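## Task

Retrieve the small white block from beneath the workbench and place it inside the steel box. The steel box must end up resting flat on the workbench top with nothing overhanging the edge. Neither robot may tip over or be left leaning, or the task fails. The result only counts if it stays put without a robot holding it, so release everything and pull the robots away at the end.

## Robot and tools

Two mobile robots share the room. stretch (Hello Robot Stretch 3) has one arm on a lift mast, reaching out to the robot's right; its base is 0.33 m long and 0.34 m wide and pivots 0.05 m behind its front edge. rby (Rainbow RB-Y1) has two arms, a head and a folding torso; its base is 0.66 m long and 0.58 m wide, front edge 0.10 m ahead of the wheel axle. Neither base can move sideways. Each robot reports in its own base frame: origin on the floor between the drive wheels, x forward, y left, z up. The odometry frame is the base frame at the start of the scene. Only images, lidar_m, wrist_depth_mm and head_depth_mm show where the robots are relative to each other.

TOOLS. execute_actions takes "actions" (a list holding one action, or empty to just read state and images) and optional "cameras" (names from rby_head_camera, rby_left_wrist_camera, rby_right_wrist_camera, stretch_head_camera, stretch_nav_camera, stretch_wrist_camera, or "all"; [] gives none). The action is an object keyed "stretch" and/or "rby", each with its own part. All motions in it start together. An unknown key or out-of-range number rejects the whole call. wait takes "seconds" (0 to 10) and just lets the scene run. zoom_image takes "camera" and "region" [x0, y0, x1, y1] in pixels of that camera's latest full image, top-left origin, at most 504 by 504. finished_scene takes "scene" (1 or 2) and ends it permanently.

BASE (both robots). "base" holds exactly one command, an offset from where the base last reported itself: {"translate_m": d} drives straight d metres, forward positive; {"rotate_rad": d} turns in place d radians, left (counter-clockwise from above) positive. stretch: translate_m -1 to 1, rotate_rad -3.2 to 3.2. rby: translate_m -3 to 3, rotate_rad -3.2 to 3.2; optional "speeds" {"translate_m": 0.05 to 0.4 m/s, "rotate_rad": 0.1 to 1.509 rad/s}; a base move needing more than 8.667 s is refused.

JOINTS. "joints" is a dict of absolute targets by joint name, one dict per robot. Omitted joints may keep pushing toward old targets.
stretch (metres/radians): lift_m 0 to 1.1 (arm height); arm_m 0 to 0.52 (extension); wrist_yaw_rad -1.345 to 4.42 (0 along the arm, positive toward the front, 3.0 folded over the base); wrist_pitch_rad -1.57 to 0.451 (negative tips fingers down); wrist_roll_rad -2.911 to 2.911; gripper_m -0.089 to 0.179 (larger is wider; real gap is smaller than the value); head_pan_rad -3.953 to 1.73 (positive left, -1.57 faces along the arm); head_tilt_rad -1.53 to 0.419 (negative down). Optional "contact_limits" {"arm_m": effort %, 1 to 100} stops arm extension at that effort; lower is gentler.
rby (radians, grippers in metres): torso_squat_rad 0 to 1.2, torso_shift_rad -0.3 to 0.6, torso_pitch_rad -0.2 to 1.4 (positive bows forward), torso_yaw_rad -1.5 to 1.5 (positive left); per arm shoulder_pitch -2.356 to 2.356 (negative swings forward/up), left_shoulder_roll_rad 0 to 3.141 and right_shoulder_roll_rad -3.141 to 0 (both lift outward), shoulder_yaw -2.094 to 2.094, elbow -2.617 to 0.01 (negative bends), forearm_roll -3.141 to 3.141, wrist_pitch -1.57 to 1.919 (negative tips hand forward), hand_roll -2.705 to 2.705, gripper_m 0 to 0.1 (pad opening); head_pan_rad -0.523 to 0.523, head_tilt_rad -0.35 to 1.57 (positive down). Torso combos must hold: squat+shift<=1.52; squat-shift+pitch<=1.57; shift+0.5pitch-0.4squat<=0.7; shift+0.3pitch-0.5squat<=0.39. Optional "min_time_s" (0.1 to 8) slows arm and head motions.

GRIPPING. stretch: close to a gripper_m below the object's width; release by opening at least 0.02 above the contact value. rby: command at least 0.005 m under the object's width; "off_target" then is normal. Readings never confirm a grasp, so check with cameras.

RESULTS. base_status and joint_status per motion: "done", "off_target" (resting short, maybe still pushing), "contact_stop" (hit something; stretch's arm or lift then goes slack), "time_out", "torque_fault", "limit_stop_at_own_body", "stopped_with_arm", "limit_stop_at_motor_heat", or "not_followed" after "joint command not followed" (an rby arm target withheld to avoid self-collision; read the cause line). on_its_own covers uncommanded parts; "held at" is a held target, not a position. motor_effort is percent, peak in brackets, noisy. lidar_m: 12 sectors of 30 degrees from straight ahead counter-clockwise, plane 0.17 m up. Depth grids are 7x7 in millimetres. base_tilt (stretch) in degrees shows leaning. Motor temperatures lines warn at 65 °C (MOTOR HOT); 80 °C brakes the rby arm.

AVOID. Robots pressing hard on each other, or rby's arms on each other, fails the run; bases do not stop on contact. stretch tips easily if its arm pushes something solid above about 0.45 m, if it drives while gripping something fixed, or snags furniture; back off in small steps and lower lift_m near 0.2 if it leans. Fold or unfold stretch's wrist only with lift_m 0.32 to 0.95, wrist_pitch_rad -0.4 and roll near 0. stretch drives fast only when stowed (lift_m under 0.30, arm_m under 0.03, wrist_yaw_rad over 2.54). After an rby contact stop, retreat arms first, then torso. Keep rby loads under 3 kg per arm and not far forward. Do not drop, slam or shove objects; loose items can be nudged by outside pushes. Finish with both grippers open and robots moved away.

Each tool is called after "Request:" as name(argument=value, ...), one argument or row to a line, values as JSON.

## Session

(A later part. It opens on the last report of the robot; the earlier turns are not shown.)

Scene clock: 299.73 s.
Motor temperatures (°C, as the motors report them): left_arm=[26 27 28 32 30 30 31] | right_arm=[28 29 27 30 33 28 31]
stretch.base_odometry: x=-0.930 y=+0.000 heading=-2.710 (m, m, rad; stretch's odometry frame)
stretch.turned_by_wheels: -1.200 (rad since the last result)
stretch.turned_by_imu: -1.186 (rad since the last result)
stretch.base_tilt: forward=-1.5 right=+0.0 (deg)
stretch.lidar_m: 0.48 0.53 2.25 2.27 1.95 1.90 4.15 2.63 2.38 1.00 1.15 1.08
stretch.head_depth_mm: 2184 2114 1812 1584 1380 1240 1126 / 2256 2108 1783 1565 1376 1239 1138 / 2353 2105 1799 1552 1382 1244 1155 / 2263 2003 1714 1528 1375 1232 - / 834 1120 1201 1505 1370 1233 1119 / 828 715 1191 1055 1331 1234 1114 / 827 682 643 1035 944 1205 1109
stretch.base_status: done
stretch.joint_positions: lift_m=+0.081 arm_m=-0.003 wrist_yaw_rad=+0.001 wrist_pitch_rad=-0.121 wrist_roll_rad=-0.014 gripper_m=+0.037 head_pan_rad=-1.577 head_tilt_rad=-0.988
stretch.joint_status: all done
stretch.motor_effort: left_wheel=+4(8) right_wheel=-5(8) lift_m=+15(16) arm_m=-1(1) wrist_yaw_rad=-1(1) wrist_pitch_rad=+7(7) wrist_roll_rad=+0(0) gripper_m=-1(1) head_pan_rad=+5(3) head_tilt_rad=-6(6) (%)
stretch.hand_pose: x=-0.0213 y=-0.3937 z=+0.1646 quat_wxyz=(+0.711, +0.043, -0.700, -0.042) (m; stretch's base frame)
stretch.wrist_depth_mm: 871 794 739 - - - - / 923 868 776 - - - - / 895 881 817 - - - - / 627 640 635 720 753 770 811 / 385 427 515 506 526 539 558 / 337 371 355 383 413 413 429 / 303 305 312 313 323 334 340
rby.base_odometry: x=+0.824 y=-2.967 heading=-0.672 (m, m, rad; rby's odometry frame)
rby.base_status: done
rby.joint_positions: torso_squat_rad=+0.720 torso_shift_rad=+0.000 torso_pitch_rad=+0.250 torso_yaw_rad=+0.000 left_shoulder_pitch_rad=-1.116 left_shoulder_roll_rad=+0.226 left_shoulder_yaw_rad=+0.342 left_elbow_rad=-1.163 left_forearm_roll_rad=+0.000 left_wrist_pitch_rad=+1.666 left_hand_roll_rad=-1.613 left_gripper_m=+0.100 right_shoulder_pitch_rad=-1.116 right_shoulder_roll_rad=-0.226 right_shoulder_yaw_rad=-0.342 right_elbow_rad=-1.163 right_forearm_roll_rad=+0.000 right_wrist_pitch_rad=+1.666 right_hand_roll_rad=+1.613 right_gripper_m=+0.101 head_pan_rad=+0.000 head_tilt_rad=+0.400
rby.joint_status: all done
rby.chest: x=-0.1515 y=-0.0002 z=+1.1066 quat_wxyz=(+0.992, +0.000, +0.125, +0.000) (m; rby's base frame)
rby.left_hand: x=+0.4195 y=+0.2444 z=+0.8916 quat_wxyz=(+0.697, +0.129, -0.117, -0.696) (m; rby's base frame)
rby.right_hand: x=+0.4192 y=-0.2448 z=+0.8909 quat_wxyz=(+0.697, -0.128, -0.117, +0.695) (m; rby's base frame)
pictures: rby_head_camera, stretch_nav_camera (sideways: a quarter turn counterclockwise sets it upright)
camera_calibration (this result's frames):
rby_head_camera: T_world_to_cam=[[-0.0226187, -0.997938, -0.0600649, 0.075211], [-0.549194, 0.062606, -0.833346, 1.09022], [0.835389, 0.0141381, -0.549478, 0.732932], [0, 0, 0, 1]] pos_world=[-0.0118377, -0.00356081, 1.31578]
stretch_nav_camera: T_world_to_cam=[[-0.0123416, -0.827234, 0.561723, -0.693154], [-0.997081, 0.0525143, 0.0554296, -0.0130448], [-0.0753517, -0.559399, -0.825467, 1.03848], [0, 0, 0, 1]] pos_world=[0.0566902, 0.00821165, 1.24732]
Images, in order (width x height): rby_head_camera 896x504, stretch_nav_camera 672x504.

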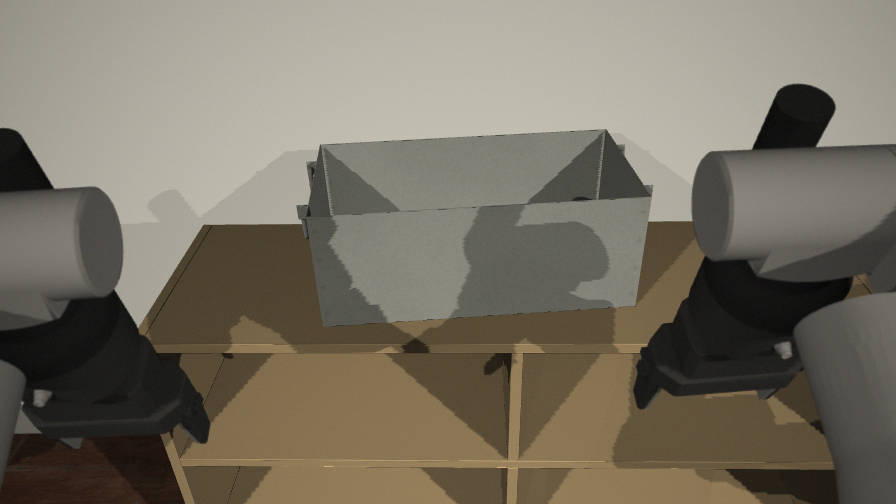

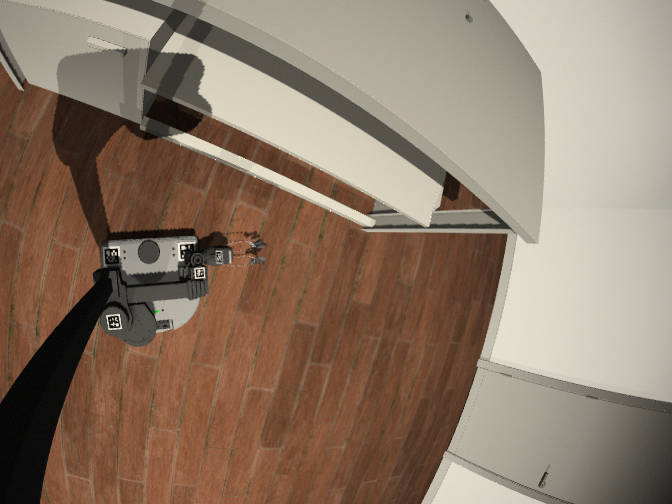

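Request:
execute_actions(
  actions=[
    {"stretch": {"base": {"translate_m": 0.18}}, "rby": {"base": {"rotate_rad": -0.149}}},
  ],
  cameras=["stretch_nav_camera"],
)

Scene clock: 321.83 s.
Motor temperatures (°C, as the motors report them): left_arm=[27 27 28 32 30 30 31] | right_arm=[29 29 27 31 33 28 31]
stretch.base_odometry: x=-1.093 y=-0.075 heading=-2.709 (m, m, rad; stretch's odometry frame)
stretch.turned_by_wheels: +0.000 (rad since the last result)
stretch.turned_by_imu: -0.002 (rad since the last result)
stretch.base_tilt: forward=-1.3 right=+0.1 (deg)
stretch.lidar_m: 0.30 0.32 0.65 2.20 2.10 2.09 4.23 2.68 2.45 1.09 1.00 0.92
stretch.head_depth_mm: 2246 2138 1812 1568 1383 1245 1130 / 2220 2131 1808 1569 1386 1238 1142 / 841 1047 1257 1530 1379 1235 1154 / 837 691 1117 1106 1360 1235 - / 835 689 586 1004 956 1213 1117 / 830 685 584 517 888 848 1085 / 825 682 580 506 455 809 756
stretch.base_status: done
stretch.joint_positions: lift_m=+0.081 arm_m=-0.003 wrist_yaw_rad=+0.001 wrist_pitch_rad=-0.121 wrist_roll_rad=-0.014 gripper_m=+0.037 head_pan_rad=-1.577 head_tilt_rad=-0.988
stretch.joint_status: not commanded
stretch.motor_effort: left_wheel=+4(11) right_wheel=-4(5) lift_m=+14(14) arm_m=-1(0) wrist_yaw_rad=-1(1) wrist_pitch_rad=+7(7) wrist_roll_rad=+0(0) gripper_m=-2(1) head_pan_rad=+4(5) head_tilt_rad=-5(5) (%)
stretch.hand_pose: x=-0.0213 y=-0.3937 z=+0.1646 quat_wxyz=(+0.711, +0.043, -0.700, -0.042) (m; stretch's base frame)
stretch.wrist_depth_mm: 740 871 829 731 - - - / 762 899 853 761 - - - / 778 907 859 793 - - - / 637 646 685 681 746 795 820 / 461 472 516 474 532 534 567 / 363 372 351 382 413 410 424 / 298 258 303 318 327 333 343
rby.base_odometry: x=+0.824 y=-2.968 heading=-0.820 (m, m, rad; rby's odometry frame)
rby.base_status: done
rby.joint_positions: torso_squat_rad=+0.720 torso_shift_rad=+0.000 torso_pitch_rad=+0.250 torso_yaw_rad=+0.000 left_shoulder_pitch_rad=-1.116 left_shoulder_roll_rad=+0.226 left_shoulder_yaw_rad=+0.342 left_elbow_rad=-1.163 left_forearm_roll_rad=+0.000 left_wrist_pitch_rad=+1.666 left_hand_roll_rad=-1.613 left_gripper_m=+0.100 right_shoulder_pitch_rad=-1.116 right_shoulder_roll_rad=-0.226 right_shoulder_yaw_rad=-0.342 right_elbow_rad=-1.163 right_forearm_roll_rad=+0.000 right_wrist_pitch_rad=+1.666 right_hand_roll_rad=+1.613 right_gripper_m=+0.101 head_pan_rad=+0.000 head_tilt_rad=+0.400
rby.joint_status: not commanded
rby.chest: x=-0.1515 y=-0.0002 z=+1.1066 quat_wxyz=(+0.992, +0.000, +0.125, +0.000) (m; rby's base frame)
rby.left_hand: x=+0.4195 y=+0.2444 z=+0.8916 quat_wxyz=(+0.697, +0.129, -0.117, -0.696) (m; rby's base frame)
rby.right_hand: x=+0.4192 y=-0.2449 z=+0.8909 quat_wxyz=(+0.697, -0.128, -0.117, +0.695) (m; rby's base frame)
pictures: stretch_nav_camera (sideways: a quarter turn counterclockwise sets it upright)
camera_calibration (this result's frames):
stretch_nav_camera: T_world_to_cam=[[-0.0122659, -0.827235, 0.561723, -0.693154], [-0.997085, 0.0524231, 0.0554296, -0.0130447], [-0.0753005, -0.559406, -0.825467, 1.03848], [0, 0, 0, 1]] pos_world=[0.0566895, 0.00821628, 1.24732]
Images, in order (width x height): stretch_nav_camera 672x504.

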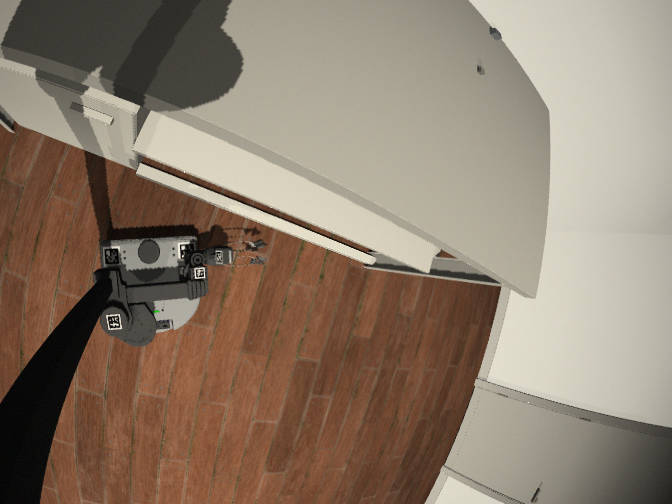

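Request:
execute_actions(
  actions=[
    {"stretch": {"base": {"rotate_rad": 1.105}, "joints": {"gripper_m": 0.1}}, "rby": {"base": {"translate_m": 0.6}, "joints": {"head_tilt_rad": 0.75}}},
  ],
  cameras=["rby_head_camera", "stretch_nav_camera", "stretch_wrist_camera"],
)

Scene clock: 328.53 s.
Motor temperatures (°C, as the motors report them): left_arm=[27 27 28 33 30 30 31] | right_arm=[29 29 27 31 33 28 31]
stretch.base_odometry: x=-1.093 y=-0.075 heading=-1.605 (m, m, rad; stretch's odometry frame)
stretch.turned_by_wheels: +1.105 (rad since the last result)
stretch.turned_by_imu: +1.089 (rad since the last result)
stretch.base_tilt: forward=-1.3 right=+0.0 (deg)
stretch.lidar_m: 0.74 2.22 2.27 4.89 3.90 2.61 2.45 0.98 0.98 0.90 0.30 0.34
stretch.head_depth_mm: 847 698 593 514 463 858 1133 / 844 697 590 514 461 858 1121 / 844 694 590 512 459 855 1134 / 837 692 587 510 452 837 - / 833 691 585 509 451 833 1115 / 828 687 582 507 450 812 1099 / 826 683 580 507 448 723 1098
stretch.base_status: done
stretch.joint_positions: lift_m=+0.081 arm_m=-0.003 wrist_yaw_rad=+0.001 wrist_pitch_rad=-0.121 wrist_roll_rad=-0.014 gripper_m=+0.100 head_pan_rad=-1.577 head_tilt_rad=-0.988
stretch.joint_status: all done
stretch.motor_effort: left_wheel=-4(9) right_wheel=+5(8) lift_m=+14(14) arm_m=-2(1) wrist_yaw_rad=-1(2) wrist_pitch_rad=+6(7) wrist_roll_rad=+0(0) gripper_m=-1(83) head_pan_rad=+5(4) head_tilt_rad=-6(6) (%)
stretch.hand_pose: x=-0.0213 y=-0.3937 z=+0.1647 quat_wxyz=(+0.711, +0.043, -0.700, -0.042) (m; stretch's base frame)
stretch.wrist_depth_mm: 291 447 598 621 639 656 668 / 294 456 613 648 668 684 697 / 294 458 650 675 691 733 737 / 293 459 670 698 722 743 769 / 295 403 490 505 552 539 561 / 300 - 377 389 394 413 422 / 283 303 311 319 327 332 342
rby.base_odometry: x=+1.234 y=-3.406 heading=-0.818 (m, m, rad; rby's odometry frame)
rby.base_status: done
rby.joint_positions: torso_squat_rad=+0.720 torso_shift_rad=+0.000 torso_pitch_rad=+0.250 torso_yaw_rad=+0.000 left_shoulder_pitch_rad=-1.116 left_shoulder_roll_rad=+0.226 left_shoulder_yaw_rad=+0.342 left_elbow_rad=-1.163 left_forearm_roll_rad=+0.000 left_wrist_pitch_rad=+1.666 left_hand_roll_rad=-1.613 left_gripper_m=+0.100 right_shoulder_pitch_rad=-1.116 right_shoulder_roll_rad=-0.226 right_shoulder_yaw_rad=-0.342 right_elbow_rad=-1.163 right_forearm_roll_rad=+0.000 right_wrist_pitch_rad=+1.666 right_hand_roll_rad=+1.613 right_gripper_m=+0.101 head_pan_rad=+0.000 head_tilt_rad=+0.750
rby.joint_status: all done
rby.chest: x=-0.1515 y=-0.0002 z=+1.1066 quat_wxyz=(+0.992, +0.000, +0.125, +0.000) (m; rby's base frame)
rby.left_hand: x=+0.4195 y=+0.2444 z=+0.8916 quat_wxyz=(+0.697, +0.129, -0.117, -0.696) (m; rby's base frame)
rby.right_hand: x=+0.4192 y=-0.2449 z=+0.8909 quat_wxyz=(+0.697, -0.128, -0.117, +0.695) (m; rby's base frame)
pictures: rby_head_camera, stretch_nav_camera (sideways: a quarter turn counterclockwise sets it upright), stretch_wrist_camera
camera_calibration (this result's frames):
rby_head_camera: T_world_to_cam=[[-0.0416501, -0.99794, -0.0487968, 0.059079], [-0.801664, 0.0625277, -0.594496, 0.760545], [0.596323, 0.0143577, -0.802616, 1.04144], [0, 0, 0, 1]] pos_world=[-0.00887372, -0.00355052, 1.2909]
stretch_nav_camera: T_world_to_cam=[[-0.0122621, -0.827236, 0.56172, -0.693151], [-0.997086, 0.0524183, 0.0554297, -0.0130449], [-0.0752979, -0.559404, -0.825468, 1.03849], [0, 0, 0, 1]] pos_world=[0.0566894, 0.00821667, 1.24732]
stretch_wrist_camera: T_world_to_cam=[[-0.998387, -0.00250247, 0.0567207, -0.0387517], [-0.0543379, 0.331726, -0.94181, 0.317888], [-0.0164589, -0.943372, -0.331327, -0.14919], [0, 0, 0, 1]] pos_world=[-0.0238712, -0.24629, 0.252158]
Images, in order (width x height): rby_head_camera 896x504, stretch_nav_camera 672x504, stretch_wrist_camera 644x364.

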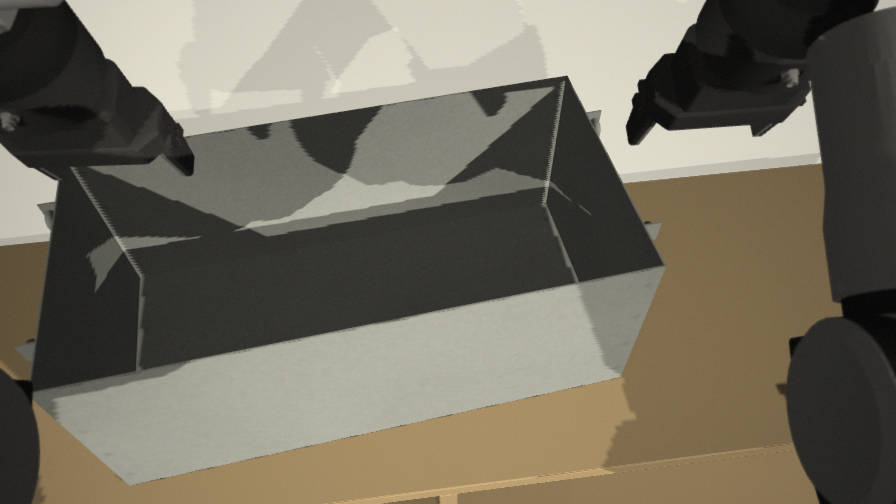

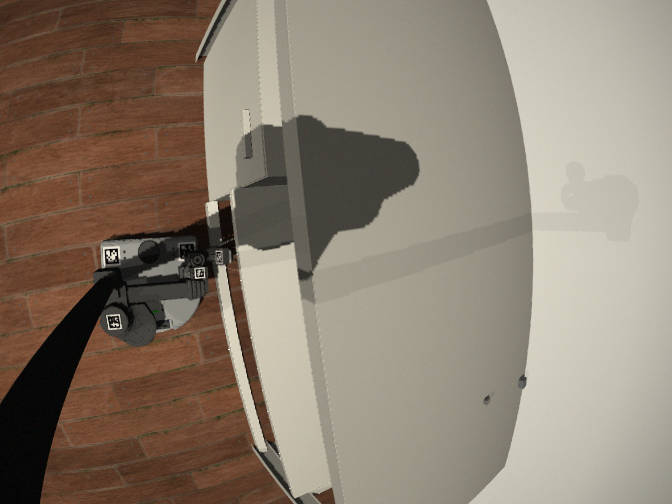

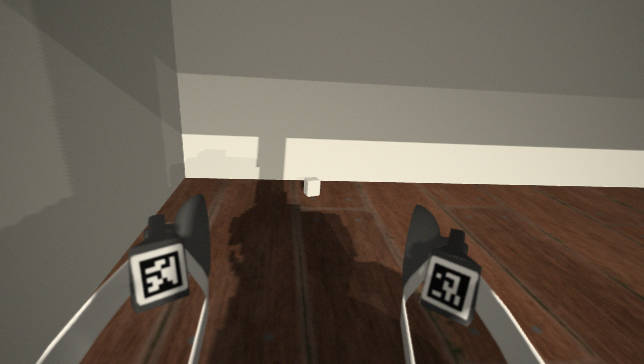

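Request:
execute_actions(
  actions=[
    {"stretch": {"joints": {"arm_m": 0.3}, "contact_limits": {"arm_m": 30}}, "rby": {"base": {"rotate_rad": 0.14}}},
  ],
  cameras=["rby_head_camera", "rby_left_wrist_camera", "rby_right_wrist_camera", "stretch_wrist_camera"],
)

Scene clock: 344.83 s.
Motor temperatures (°C, as the motors report them): left_arm=[27 27 28 33 30 30 31] | right_arm=[29 29 27 31 33 28 31]
stretch.base_odometry: x=-1.093 y=-0.075 heading=-1.605 (m, m, rad; stretch's odometry frame)
stretch.turned_by_wheels: +0.000 (rad since the last result)
stretch.turned_by_imu: -0.002 (rad since the last result)
stretch.base_tilt: forward=-1.4 right=+0.1 (deg)
stretch.lidar_m: 0.74 2.22 2.21 4.88 3.91 2.61 2.45 0.98 0.98 0.89 0.30 0.34
stretch.head_depth_mm: 851 698 593 515 463 856 1129 / 846 697 589 512 461 856 1124 / 839 694 590 510 459 854 1123 / 836 690 587 511 452 840 1138 / 832 687 583 509 450 835 1115 / 828 685 583 508 449 812 1102 / 825 683 581 506 448 725 1103
stretch.base_status: not commanded
stretch.joint_positions: lift_m=+0.081 arm_m=+0.300 wrist_yaw_rad=+0.000 wrist_pitch_rad=-0.121 wrist_roll_rad=-0.014 gripper_m=+0.100 head_pan_rad=-1.577 head_tilt_rad=-0.988
stretch.joint_status: all done
stretch.motor_effort: left_wheel=-4(5) right_wheel=+5(5) lift_m=+14(14) arm_m=+1(2) wrist_yaw_rad=-1(2) wrist_pitch_rad=+6(6) wrist_roll_rad=+0(0) gripper_m=-1(0) head_pan_rad=+4(4) head_tilt_rad=-5(5) (%)
stretch.contact_limits: arm_m 30 (drawing in: default 17, maximum 27; extending or still: default 21, maximum 35)
stretch.hand_pose: x=-0.0214 y=-0.6962 z=+0.1647 quat_wxyz=(+0.711, +0.043, -0.700, -0.043) (m; stretch's base frame)
stretch.wrist_depth_mm: 310 321 328 339 346 357 361 / 322 335 347 354 367 372 385 / 330 355 366 376 382 392 406 / 333 372 379 393 406 426 437 / 339 386 406 421 428 451 469 / 331 - 380 374 398 413 421 / 297 304 309 314 322 330 338
rby.base_odometry: x=+1.234 y=-3.406 heading=-0.679 (m, m, rad; rby's odometry frame)
rby.base_status: done
rby.joint_positions: torso_squat_rad=+0.720 torso_shift_rad=+0.000 torso_pitch_rad=+0.250 torso_yaw_rad=+0.000 left_shoulder_pitch_rad=-1.116 left_shoulder_roll_rad=+0.226 left_shoulder_yaw_rad=+0.342 left_elbow_rad=-1.163 left_forearm_roll_rad=+0.000 left_wrist_pitch_rad=+1.666 left_hand_roll_rad=-1.613 left_gripper_m=+0.100 right_shoulder_pitch_rad=-1.116 right_shoulder_roll_rad=-0.226 right_shoulder_yaw_rad=-0.342 right_elbow_rad=-1.163 right_forearm_roll_rad=+0.000 right_wrist_pitch_rad=+1.666 right_hand_roll_rad=+1.613 right_gripper_m=+0.101 head_pan_rad=+0.000 head_tilt_rad=+0.750
rby.joint_status: not commanded
rby.chest: x=-0.1515 y=-0.0002 z=+1.1066 quat_wxyz=(+0.992, +0.000, +0.125, +0.000) (m; rby's base frame)
rby.left_hand: x=+0.4195 y=+0.2444 z=+0.8916 quat_wxyz=(+0.697, +0.129, -0.117, -0.696) (m; rby's base frame)
rby.right_hand: x=+0.4192 y=-0.2449 z=+0.8909 quat_wxyz=(+0.697, -0.128, -0.117, +0.695) (m; rby's base frame)
pictures: rby_head_camera, rby_left_wrist_camera, rby_right_wrist_camera, stretch_wrist_camera
camera_calibration (this result's frames):
rby_head_camera: T_world_to_cam=[[-0.0416475, -0.99794, -0.0487975, 0.0590803], [-0.801663, 0.062526, -0.594497, 0.760545], [0.596324, 0.0143599, -0.802615, 1.04144], [0, 0, 0, 1]] pos_world=[-0.00887547, -0.00355029, 1.2909]
rby_left_wrist_camera: T_world_to_cam=[[-0.0166143, -0.9974, -0.0701201, 0.316758], [-0.934235, -0.00950299, 0.35653, 0.0922008], [-0.35627, 0.0714322, -0.931649, 1.03908], [0, 0, 0, 1]] pos_world=[0.461592, 0.242587, 0.957394]
rby_right_wrist_camera: T_world_to_cam=[[-0.158085, -0.986533, 0.0419707, -0.206628], [-0.924564, 0.162811, 0.34449, 0.149527], [-0.346684, 0.015654, -0.937851, 1.06692], [0, 0, 0, 1]] pos_world=[0.475466, -0.244892, 0.957771]
stretch_wrist_camera: T_world_to_cam=[[-0.998388, -0.00196357, 0.0567209, -0.0392692], [-0.0541592, 0.331743, -0.941814, 0.418264], [-0.0169674, -0.943368, -0.331314, -0.434618], [0, 0, 0, 1]] pos_world=[-0.0239274, -0.548838, 0.252159]
Images, in order (width x height): rby_head_camera 896x504, rby_left_wrist_camera 644x364, rby_right_wrist_camera 644x364, stretch_wrist_camera 644x364.

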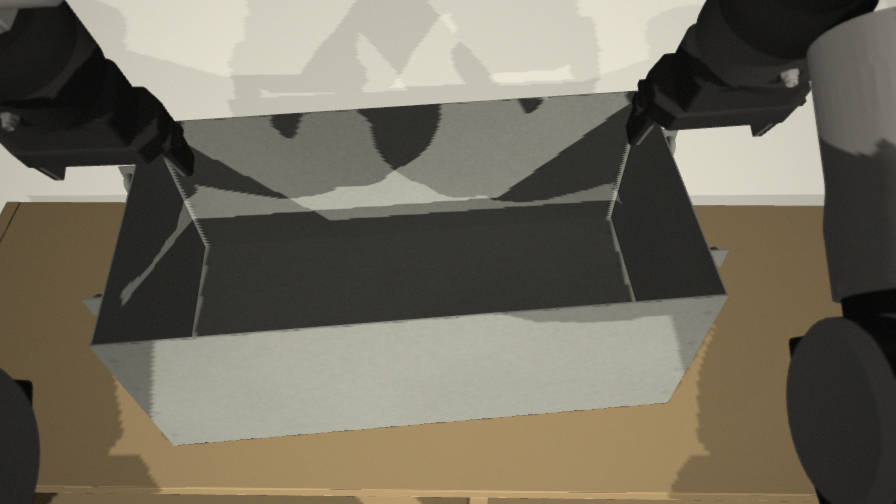

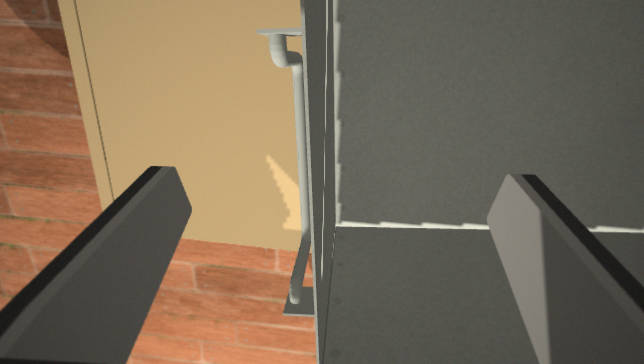

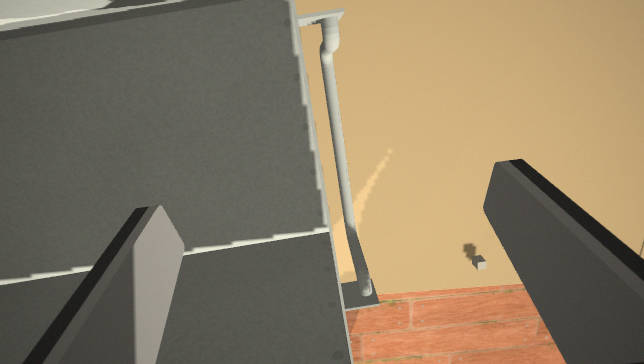

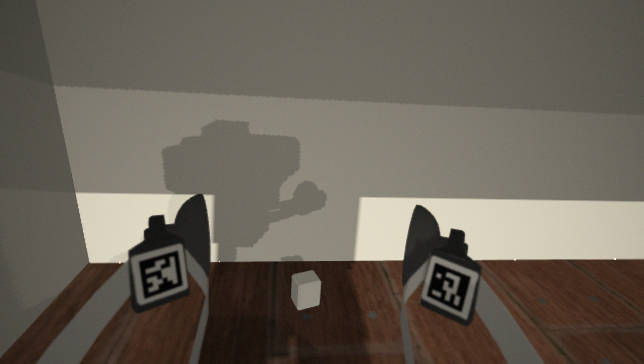

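Request:
zoom_image(
  camera="rby_right_wrist_camera",
  region=[240, 0, 440, 364],
)

Request:
zoom_image(
  camera="rby_left_wrist_camera",
  region=[230, 0, 430, 364],
)

Region (240, 0, 440, 364) of rby_right_wrist_camera's 644x364 image, scaled by 1.385, with more detail than that image has; it fills the left 277 columns of this view, and the rest is white.

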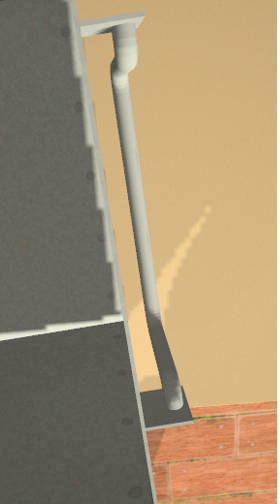

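Region (230, 0, 430, 364) of rby_left_wrist_camera's 644x364 image, scaled by 1.385, with more detail than that image has; it fills the left 277 columns of this view, and the rest is white.

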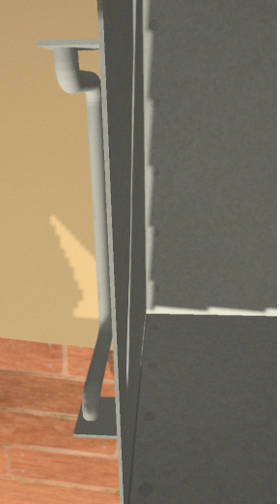

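Request:
execute_actions(
  actions=[
    {"stretch": {"joints": {"arm_m": 0.41, "lift_m": 0.03, "wrist_pitch_rad": -0.4}}, "rby": {"joints": {"torso_squat_rad": 0.93, "left_shoulder_pitch_rad": -1.1075, "left_shoulder_roll_rad": 0.2485, "left_shoulder_yaw_rad": 0.362, "left_hand_roll_rad": -1.643}}},
  ],
  cameras=["rby_head_camera", "rby_left_wrist_camera", "rby_right_wrist_camera", "stretch_wrist_camera"],
)

Scene clock: 386.40 s.
Motor temperatures (°C, as the motors report them): left_arm=[27 27 28 33 30 30 31] | right_arm=[29 29 27 31 33 28 31]
stretch.base_odometry: x=-1.093 y=-0.075 heading=-1.605 (m, m, rad; stretch's odometry frame)
stretch.turned_by_wheels: +0.000 (rad since the last result)
stretch.turned_by_imu: -0.001 (rad since the last result)
stretch.base_tilt: forward=-1.5 right=+0.1 (deg)
stretch.lidar_m: 0.74 2.22 2.21 4.89 3.91 2.62 2.46 0.98 0.98 0.90 0.30 0.34
stretch.head_depth_mm: 847 699 592 516 463 857 1129 / 841 696 589 513 462 854 1120 / 844 694 588 511 459 851 1130 / 837 692 586 510 452 838 1134 / 835 686 585 508 450 835 1116 / 831 684 583 507 449 810 1101 / 826 681 580 506 448 721 1103
stretch.base_status: not commanded
stretch.joint_positions: lift_m=+0.031 arm_m=+0.410 wrist_yaw_rad=+0.000 wrist_pitch_rad=-0.415 wrist_roll_rad=-0.014 gripper_m=+0.100 head_pan_rad=-1.577 head_tilt_rad=-0.988
stretch.joint_status: all done
stretch.motor_effort: left_wheel=-5(5) right_wheel=+5(5) lift_m=+15(15) arm_m=+1(0) wrist_yaw_rad=-1(1) wrist_pitch_rad=+5(7) wrist_roll_rad=+0(0) gripper_m=-1(0) head_pan_rad=+5(4) head_tilt_rad=-5(5) (%)
stretch.hand_pose: x=-0.0215 y=-0.7795 z=+0.0441 quat_wxyz=(+0.697, +0.147, -0.687, -0.145) (m; stretch's base frame)
stretch.wrist_depth_mm: 225 228 236 239 246 252 256 / 243 250 256 261 268 279 283 / 270 274 283 289 298 305 315 / 249 256 262 260 278 286 295 / 210 217 221 225 234 235 241 / 182 - 188 193 194 202 204 / - 162 166 169 171 175 178
rby.base_odometry: x=+1.234 y=-3.406 heading=-0.679 (m, m, rad; rby's odometry frame)
rby.base_status: not commanded
rby.joint_positions: torso_squat_rad=+0.917 torso_shift_rad=-0.002 torso_pitch_rad=+0.244 torso_yaw_rad=+0.000 left_shoulder_pitch_rad=-1.113 left_shoulder_roll_rad=+0.251 left_shoulder_yaw_rad=+0.362 left_elbow_rad=-1.166 left_forearm_roll_rad=+0.000 left_wrist_pitch_rad=+1.666 left_hand_roll_rad=-1.643 left_gripper_m=+0.100 right_shoulder_pitch_rad=-1.116 right_shoulder_roll_rad=-0.226 right_shoulder_yaw_rad=-0.342 right_elbow_rad=-1.163 right_forearm_roll_rad=+0.000 right_wrist_pitch_rad=+1.666 right_hand_roll_rad=+1.613 right_gripper_m=+0.101 head_pan_rad=+0.000 head_tilt_rad=+0.750
rby.joint_status: torso_squat_rad contact_stop (moved +0.197 of +0.210); the others done
rby.chest: x=-0.1541 y=-0.0005 z=+1.0063 quat_wxyz=(+0.993, +0.001, +0.122, +0.000) (m; rby's base frame)
rby.left_hand: x=+0.4191 y=+0.2621 z=+0.7990 quat_wxyz=(+0.697, +0.138, -0.118, -0.694) (m; rby's base frame)
rby.right_hand: x=+0.4178 y=-0.2448 z=+0.7936 quat_wxyz=(+0.697, -0.130, -0.120, +0.695) (m; rby's base frame)
pictures: rby_head_camera, rby_left_wrist_camera, rby_right_wrist_camera, stretch_wrist_camera
camera_calibration (this result's frames):
rby_head_camera: T_world_to_cam=[[-0.0410783, -0.997917, -0.0497465, 0.0548324], [-0.79831, 0.0627206, -0.598971, 0.703858], [0.600844, 0.0151084, -0.799224, 0.959789], [0, 0, 0, 1]] pos_world=[-0.0125336, -0.00392915, 1.1914]
rby_left_wrist_camera: T_world_to_cam=[[-0.0118994, -0.996533, -0.0823484, 0.335427], [-0.939106, -0.0171467, 0.343201, 0.13967], [-0.343423, 0.0814177, -0.935645, 0.946564], [0, 0, 0, 1]] pos_world=[0.460227, 0.259592, 0.865335]
rby_right_wrist_camera: T_world_to_cam=[[-0.158069, -0.986606, 0.0402753, -0.201407], [-0.926514, 0.162299, 0.339456, 0.186469], [-0.341447, 0.0163419, -0.939759, 0.974714], [0, 0, 0, 1]] pos_world=[0.473743, -0.244901, 0.86081]
stretch_wrist_camera: T_world_to_cam=[[-0.998387, -0.0180996, 0.053812, -0.0451067], [-0.0541037, 0.590592, -0.805154, 0.528092], [-0.017208, -0.806767, -0.590619, -0.435248], [0, 0, 0, 1]] pos_world=[-0.023952, -0.663847, 0.170557]
Images, in order (width x height): rby_head_camera 896x504, rby_left_wrist_camera 644x364, rby_right_wrist_camera 644x364, stretch_wrist_camera 644x364.

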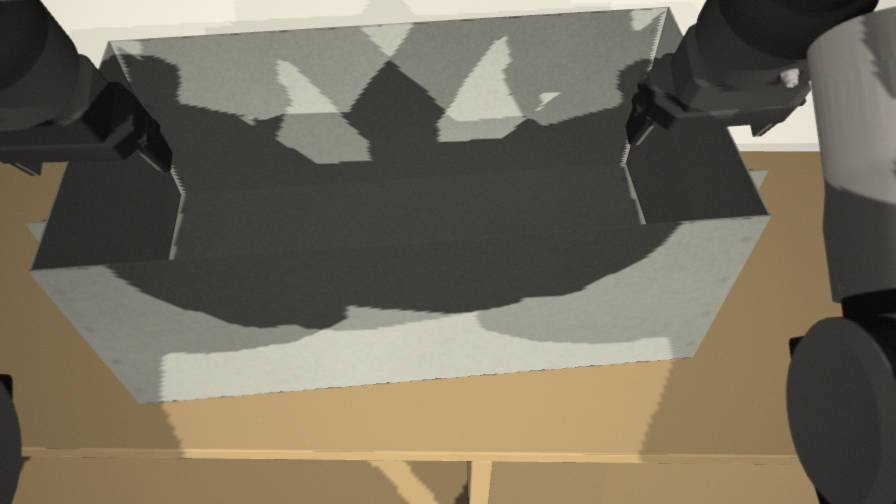

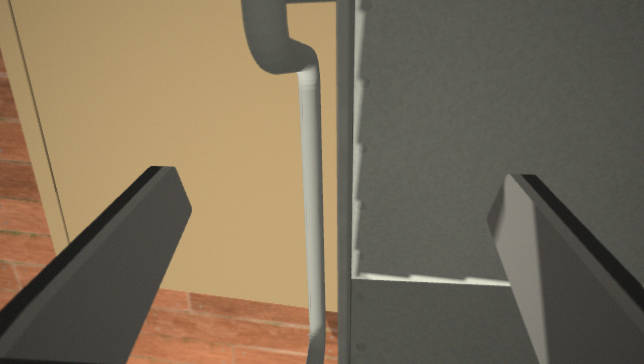

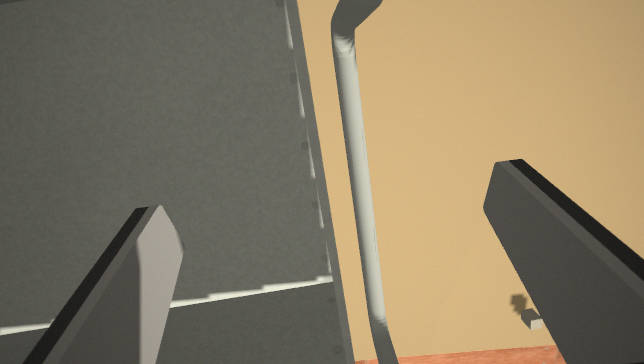

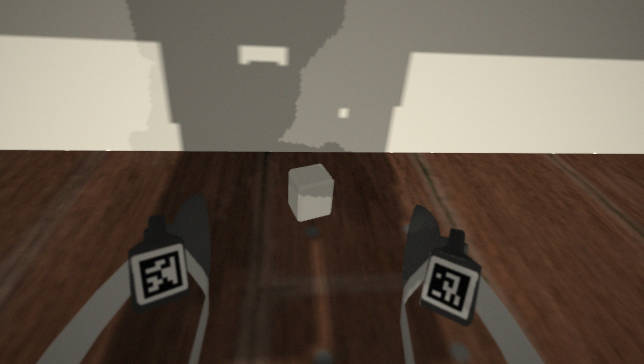

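Request:
execute_actions(
  actions=[
    {"stretch": {"joints": {"arm_m": 0.48, "lift_m": 0.019}}, "rby": {"joints": {"left_shoulder_pitch_rad": -1.12, "left_shoulder_roll_rad": 0.253, "left_shoulder_yaw_rad": 0.364, "left_elbow_rad": -1.166}}},
  ],
  cameras=["stretch_wrist_camera"],
)

Scene clock: 414.30 s.
Motor temperatures (°C, as the motors report them): left_arm=[27 27 28 33 30 30 31] | right_arm=[29 29 27 31 33 28 31]
stretch.base_odometry: x=-1.093 y=-0.075 heading=-1.605 (m, m, rad; stretch's odometry frame)
stretch.turned_by_wheels: +0.000 (rad since the last result)
stretch.turned_by_imu: -0.001 (rad since the last result)
stretch.base_tilt: forward=-1.4 right=+0.0 (deg)
stretch.lidar_m: 0.74 2.22 2.21 4.91 3.92 2.62 2.45 0.98 0.98 0.90 0.30 0.34
stretch.head_depth_mm: 848 699 592 515 462 858 1127 / 846 697 591 513 461 854 1126 / 842 692 591 511 458 853 1130 / 838 690 588 510 452 840 1135 / 831 688 585 509 450 836 1120 / 830 687 583 508 449 813 1106 / 824 683 581 506 448 725 1100
stretch.base_status: not commanded
stretch.joint_positions: lift_m=+0.020 arm_m=+0.480 wrist_yaw_rad=+0.000 wrist_pitch_rad=-0.415 wrist_roll_rad=-0.014 gripper_m=+0.100 head_pan_rad=-1.577 head_tilt_rad=-0.988
stretch.joint_status: all done
stretch.motor_effort: left_wheel=-4(4) right_wheel=+5(4) lift_m=+15(13) arm_m=+1(1) wrist_yaw_rad=+0(0) wrist_pitch_rad=+5(5) wrist_roll_rad=+0(0) gripper_m=+0(1) head_pan_rad=+4(4) head_tilt_rad=-6(6) (%)
stretch.hand_pose: x=-0.0215 y=-0.8495 z=+0.0330 quat_wxyz=(+0.697, +0.147, -0.687, -0.145) (m; stretch's base frame)
stretch.wrist_depth_mm: 164 166 170 175 178 183 186 / 180 182 185 190 195 200 204 / 197 200 204 210 217 223 229 / 216 220 227 231 239 246 256 / 196 202 204 203 219 221 225 / 169 - 175 168 181 186 190 / - 151 154 156 159 162 167
rby.base_odometry: x=+1.234 y=-3.406 heading=-0.679 (m, m, rad; rby's odometry frame)
rby.base_status: not commanded
rby.joint_positions: torso_squat_rad=+0.917 torso_shift_rad=-0.002 torso_pitch_rad=+0.246 torso_yaw_rad=+0.000 left_shoulder_pitch_rad=-1.121 left_shoulder_roll_rad=+0.254 left_shoulder_yaw_rad=+0.364 left_elbow_rad=-1.166 left_forearm_roll_rad=+0.000 left_wrist_pitch_rad=+1.666 left_hand_roll_rad=-1.643 left_gripper_m=+0.100 right_shoulder_pitch_rad=-1.116 right_shoulder_roll_rad=-0.226 right_shoulder_yaw_rad=-0.342 right_elbow_rad=-1.163 right_forearm_roll_rad=+0.000 right_wrist_pitch_rad=+1.666 right_hand_roll_rad=+1.613 right_gripper_m=+0.101 head_pan_rad=+0.000 head_tilt_rad=+0.750
rby.joint_status: all done
rby.chest: x=-0.1534 y=-0.0002 z=+1.0062 quat_wxyz=(+0.992, +0.000, +0.123, +0.000) (m; rby's base frame)
rby.left_hand: x=+0.4216 y=+0.2627 z=+0.8024 quat_wxyz=(+0.697, +0.140, -0.120, -0.693) (m; rby's base frame)
rby.right_hand: x=+0.4183 y=-0.2447 z=+0.7930 quat_wxyz=(+0.697, -0.129, -0.119, +0.695) (m; rby's base frame)
pictures: stretch_wrist_camera
camera_calibration (this result's frames):
stretch_wrist_camera: T_world_to_cam=[[-0.998387, -0.0181127, 0.0538074, -0.0457899], [-0.0541035, 0.590791, -0.805009, 0.560688], [-0.017208, -0.806622, -0.590818, -0.498092], [0, 0, 0, 1]] pos_world=[-0.023952, -0.73385, 0.159541]
Images, in order (width x height): stretch_wrist_camera 644x364.

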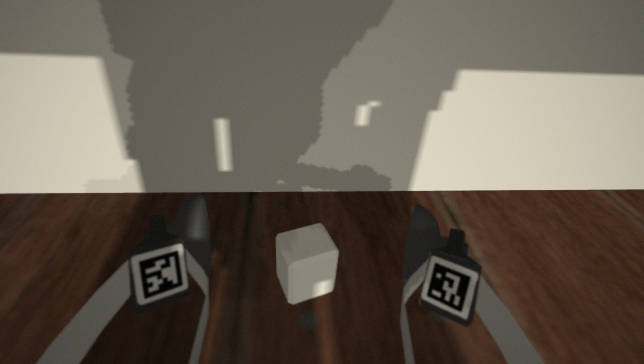

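Request:
execute_actions(
  actions=[
    {"stretch": {"joints": {"gripper_m": -0.01}}, "rby": {"joints": {"torso_squat_rad": 0.908, "torso_shift_rad": 0.0, "torso_pitch_rad": 0.246, "left_gripper_m": 0.0, "right_gripper_m": 0.0}}},
  ],
  cameras=["rby_head_camera", "rby_left_wrist_camera", "rby_right_wrist_camera", "stretch_wrist_camera"],
)

Scene clock: 423.07 s.
Motor temperatures (°C, as the motors report them): left_arm=[27 27 28 33 30 30 31] | right_arm=[30 29 27 31 33 28 31]
stretch.base_odometry: x=-1.093 y=-0.075 heading=-1.605 (m, m, rad; stretch's odometry frame)
stretch.turned_by_wheels: +0.000 (rad since the last result)
stretch.turned_by_imu: -0.001 (rad since the last result)
stretch.base_tilt: forward=-1.3 right=+0.1 (deg)
stretch.lidar_m: 0.74 2.22 2.20 4.90 3.90 2.62 2.45 0.98 0.98 0.90 0.30 0.34
stretch.head_depth_mm: 847 699 593 515 462 853 1133 / 846 697 590 513 461 857 1131 / 840 693 590 512 458 854 1132 / 837 689 587 511 451 841 1132 / 836 688 585 508 450 837 1113 / 830 684 584 507 449 811 1102 / 825 683 583 506 448 725 1095
stretch.base_status: not commanded
stretch.joint_positions: lift_m=+0.020 arm_m=+0.480 wrist_yaw_rad=+0.000 wrist_pitch_rad=-0.415 wrist_roll_rad=-0.014 gripper_m=-0.009 head_pan_rad=-1.577 head_tilt_rad=-0.988
stretch.joint_status: all done
stretch.motor_effort: left_wheel=-4(4) right_wheel=+5(4) lift_m=+15(14) arm_m=+0(0) wrist_yaw_rad=+0(1) wrist_pitch_rad=+5(5) wrist_roll_rad=+0(0) gripper_m=-16(92) head_pan_rad=+4(4) head_tilt_rad=-5(5) (%)
stretch.hand_pose: x=-0.0215 y=-0.8495 z=+0.0330 quat_wxyz=(+0.697, +0.147, -0.687, -0.145) (m; stretch's base frame)
stretch.wrist_depth_mm: 164 167 170 174 178 182 186 / 178 181 185 191 195 200 206 / 196 199 206 210 215 222 228 / 216 221 225 232 240 245 254 / 195 199 210 190 217 219 224 / 170 172 168 166 184 187 190 / 149 151 154 156 160 163 166
rby.base_odometry: x=+1.234 y=-3.406 heading=-0.680 (m, m, rad; rby's odometry frame)
rby.base_status: not commanded
rby.joint_positions: torso_squat_rad=+0.908 torso_shift_rad=+0.000 torso_pitch_rad=+0.246 torso_yaw_rad=+0.000 left_shoulder_pitch_rad=-1.121 left_shoulder_roll_rad=+0.251 left_shoulder_yaw_rad=+0.364 left_elbow_rad=-1.166 left_forearm_roll_rad=+0.001 left_wrist_pitch_rad=+1.666 left_hand_roll_rad=-1.643 left_gripper_m=+0.002 right_shoulder_pitch_rad=-1.116 right_shoulder_roll_rad=-0.225 right_shoulder_yaw_rad=-0.342 right_elbow_rad=-1.163 right_forearm_roll_rad=-0.001 right_wrist_pitch_rad=+1.666 right_hand_roll_rad=+1.613 right_gripper_m=+0.003 head_pan_rad=+0.000 head_tilt_rad=+0.750
rby.joint_status: all done
rby.chest: x=-0.1526 y=-0.0003 z=+1.0113 quat_wxyz=(+0.992, +0.000, +0.123, +0.000) (m; rby's base frame)
rby.left_hand: x=+0.4224 y=+0.2608 z=+0.8070 quat_wxyz=(+0.696, +0.139, -0.121, -0.694) (m; rby's base frame)
rby.right_hand: x=+0.4189 y=-0.2440 z=+0.7979 quat_wxyz=(+0.697, -0.129, -0.119, +0.696) (m; rby's base frame)
pictures: rby_head_camera, rby_left_wrist_camera, rby_right_wrist_camera, stretch_wrist_camera
camera_calibration (this result's frames):
rby_head_camera: T_world_to_cam=[[-0.0413097, -0.997936, -0.0491666, 0.0547181], [-0.799273, 0.0625339, -0.597705, 0.706623], [0.599546, 0.0146065, -0.800207, 0.963717], [0, 0, 0, 1]] pos_world=[-0.0107471, -0.00365936, 1.19622]
rby_left_wrist_camera: T_world_to_cam=[[-0.0130755, -0.996774, -0.0791816, 0.332836], [-0.941045, -0.0145033, 0.337972, 0.144376], [-0.33803, 0.0789325, -0.93782, 0.955412], [0, 0, 0, 1]] pos_world=[0.463174, 0.258443, 0.873564]
rby_right_wrist_camera: T_world_to_cam=[[-0.156915, -0.986813, 0.0397191, -0.200669], [-0.92615, 0.160997, 0.341067, 0.184181], [-0.342964, 0.0167326, -0.9392, 0.979339], [0, 0, 0, 1]] pos_world=[0.474969, -0.244062, 0.864947]
stretch_wrist_camera: T_world_to_cam=[[-0.998387, -0.0181124, 0.0538075, -0.0457897], [-0.0541034, 0.590791, -0.805009, 0.560688], [-0.0172084, -0.806621, -0.590818, -0.498092], [0, 0, 0, 1]] pos_world=[-0.0239521, -0.73385, 0.159541]
Images, in order (width x height): rby_head_camera 896x504, rby_left_wrist_camera 644x364, rby_right_wrist_camera 644x364, stretch_wrist_camera 644x364.

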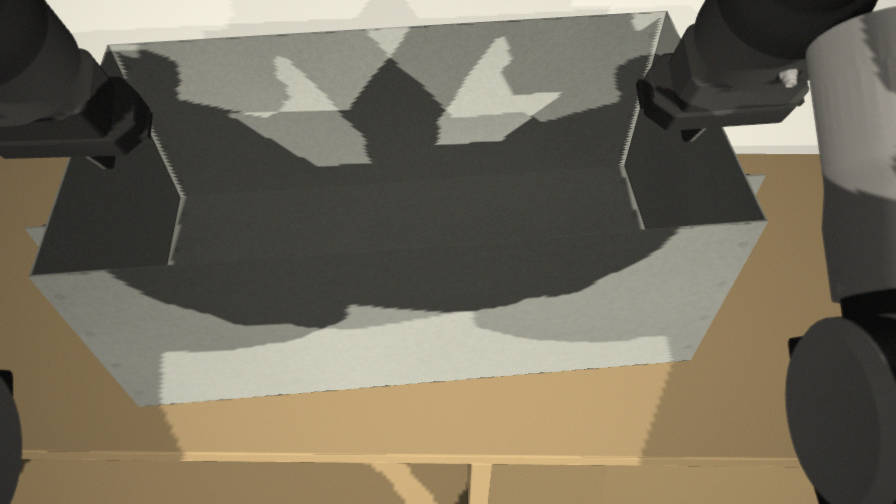

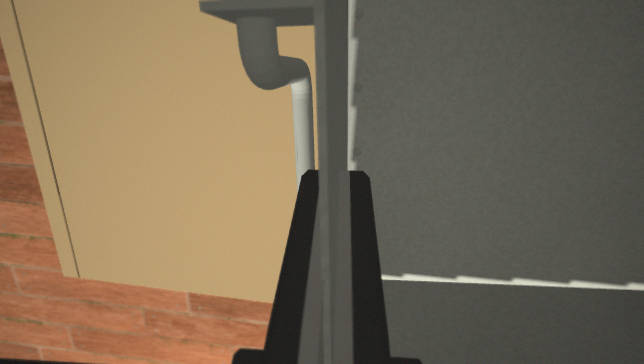

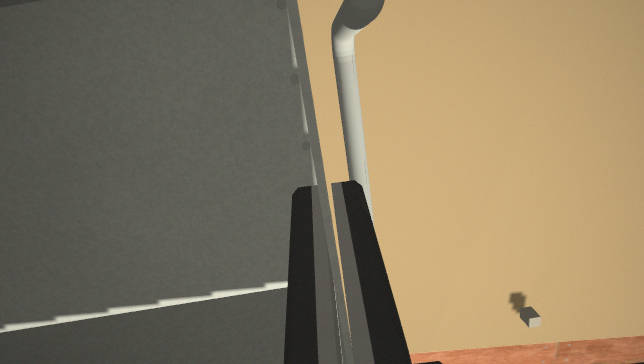

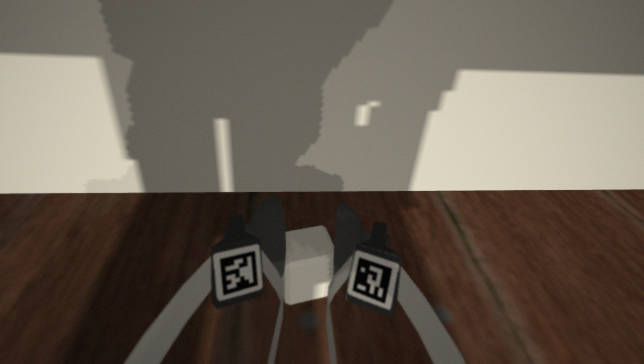

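Request:
execute_actions(
  actions=[
    {"stretch": {"joints": {"lift_m": 0.085, "arm_m": 0.25}}, "rby": {"joints": {"left_gripper_m": 0.016, "right_gripper_m": 0.016, "left_hand_roll_rad": -1.40, "right_hand_roll_rad": 1.37, "left_shoulder_roll_rad": 0.251, "right_shoulder_roll_rad": -0.225}, "min_time_s": 1.0}},
  ],
  cameras=["rby_left_wrist_camera", "rby_right_wrist_camera", "stretch_wrist_camera"],
)

Scene clock: 522.33 s.
Motor temperatures (°C, as the motors report them): left_arm=[27 27 28 33 31 30 31] | right_arm=[30 29 27 31 33 28 31]
stretch.base_odometry: x=-1.093 y=-0.075 heading=-1.605 (m, m, rad; stretch's odometry frame)
stretch.turned_by_wheels: +0.000 (rad since the last result)
stretch.turned_by_imu: -0.002 (rad since the last result)
stretch.base_tilt: forward=-1.4 right=+0.0 (deg)
stretch.lidar_m: 0.74 2.22 2.21 4.88 3.91 2.61 2.45 0.98 0.98 0.90 0.30 0.34
stretch.head_depth_mm: 850 700 593 515 463 861 1130 / 845 695 592 513 462 857 1130 / 841 695 588 511 458 845 1124 / 838 692 587 511 452 839 1138 / 835 687 586 510 450 833 1121 / 828 684 584 508 449 811 1101 / 825 682 582 505 449 721 1104
stretch.base_status: not commanded
stretch.joint_positions: lift_m=+0.084 arm_m=+0.250 wrist_yaw_rad=+0.000 wrist_pitch_rad=-0.416 wrist_roll_rad=-0.014 gripper_m=-0.009 head_pan_rad=-1.577 head_tilt_rad=-0.988
stretch.joint_status: all done
stretch.motor_effort: left_wheel=-4(5) right_wheel=+5(4) lift_m=+50(52) arm_m=-2(0) wrist_yaw_rad=-2(1) wrist_pitch_rad=+5(5) wrist_roll_rad=+0(0) gripper_m=-16(17) head_pan_rad=+5(4) head_tilt_rad=-5(5) (%)
stretch.hand_pose: x=-0.0215 y=-0.6198 z=+0.0974 quat_wxyz=(+0.697, +0.147, -0.687, -0.145) (m; stretch's base frame)
stretch.wrist_depth_mm: 322 371 383 386 393 405 417 / 324 399 411 432 439 442 457 / 322 416 432 446 458 476 495 / 310 339 351 358 366 380 386 / 280 285 297 237 308 313 321 / 242 247 239 166 264 265 275 / 214 216 221 224 229 233 236
rby.base_odometry: x=+1.234 y=-3.406 heading=-0.679 (m, m, rad; rby's odometry frame)
rby.base_status: not commanded
rby.joint_positions: torso_squat_rad=+0.908 torso_shift_rad=+0.000 torso_pitch_rad=+0.246 torso_yaw_rad=+0.000 left_shoulder_pitch_rad=-1.121 left_shoulder_roll_rad=+0.251 left_shoulder_yaw_rad=+0.364 left_elbow_rad=-1.166 left_forearm_roll_rad=+0.000 left_wrist_pitch_rad=+1.666 left_hand_roll_rad=-1.400 left_gripper_m=+0.016 right_shoulder_pitch_rad=-1.116 right_shoulder_roll_rad=-0.225 right_shoulder_yaw_rad=-0.342 right_elbow_rad=-1.163 right_forearm_roll_rad=+0.000 right_wrist_pitch_rad=+1.666 right_hand_roll_rad=+1.370 right_gripper_m=+0.016 head_pan_rad=+0.000 head_tilt_rad=+0.750
rby.joint_status: all done
rby.chest: x=-0.1526 y=-0.0003 z=+1.0113 quat_wxyz=(+0.992, +0.000, +0.123, +0.000) (m; rby's base frame)
rby.left_hand: x=+0.4223 y=+0.2613 z=+0.8069 quat_wxyz=(+0.775, +0.123, -0.136, -0.604) (m; rby's base frame)
rby.right_hand: x=+0.4189 y=-0.2441 z=+0.7979 quat_wxyz=(+0.776, -0.113, -0.134, +0.606) (m; rby's base frame)
pictures: rby_left_wrist_camera, rby_right_wrist_camera, stretch_wrist_camera
camera_calibration (this result's frames):
rby_left_wrist_camera: T_world_to_cam=[[0.21262, -0.977108, 0.00720255, 0.163195], [-0.918844, -0.197423, 0.341687, 0.179751], [-0.332444, -0.0792675, -0.939786, 0.995788], [0, 0, 0, 1]] pos_world=[0.461508, 0.27388, 0.873234]
rby_right_wrist_camera: T_world_to_cam=[[-0.376217, -0.925613, -0.0412495, -0.0293496], [-0.870098, 0.337652, 0.359054, 0.189484], [-0.318417, 0.170973, -0.932405, 1.00128], [0, 0, 0, 1]] pos_world=[0.472652, -0.262338, 0.86435]
stretch_wrist_camera: T_world_to_cam=[[-0.998387, -0.0181638, 0.0537906, -0.0451245], [-0.0541039, 0.591554, -0.804448, 0.477253], [-0.0172082, -0.806061, -0.591583, -0.274377], [0, 0, 0, 1]] pos_world=[-0.023952, -0.504305, 0.224036]
Images, in order (width x height): rby_left_wrist_camera 644x364, rby_right_wrist_camera 644x364, stretch_wrist_camera 644x364.

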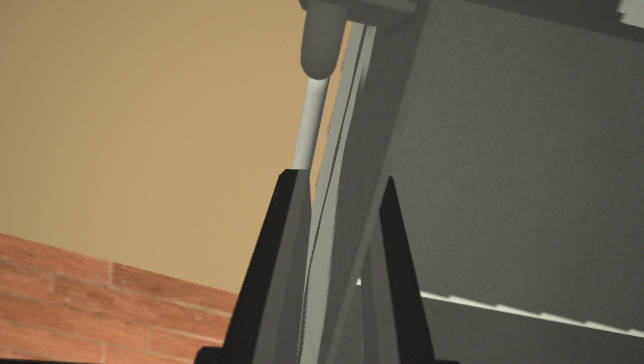

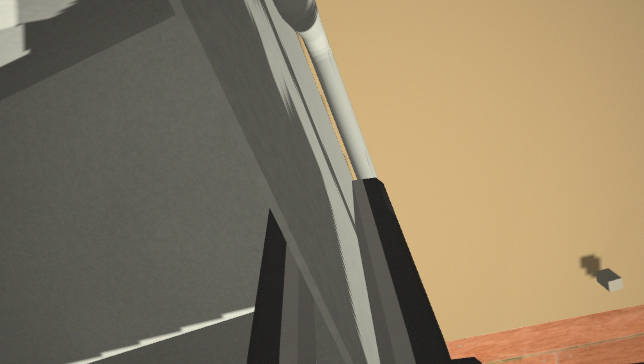

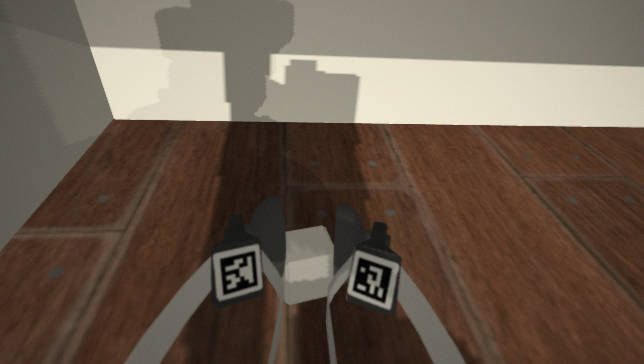

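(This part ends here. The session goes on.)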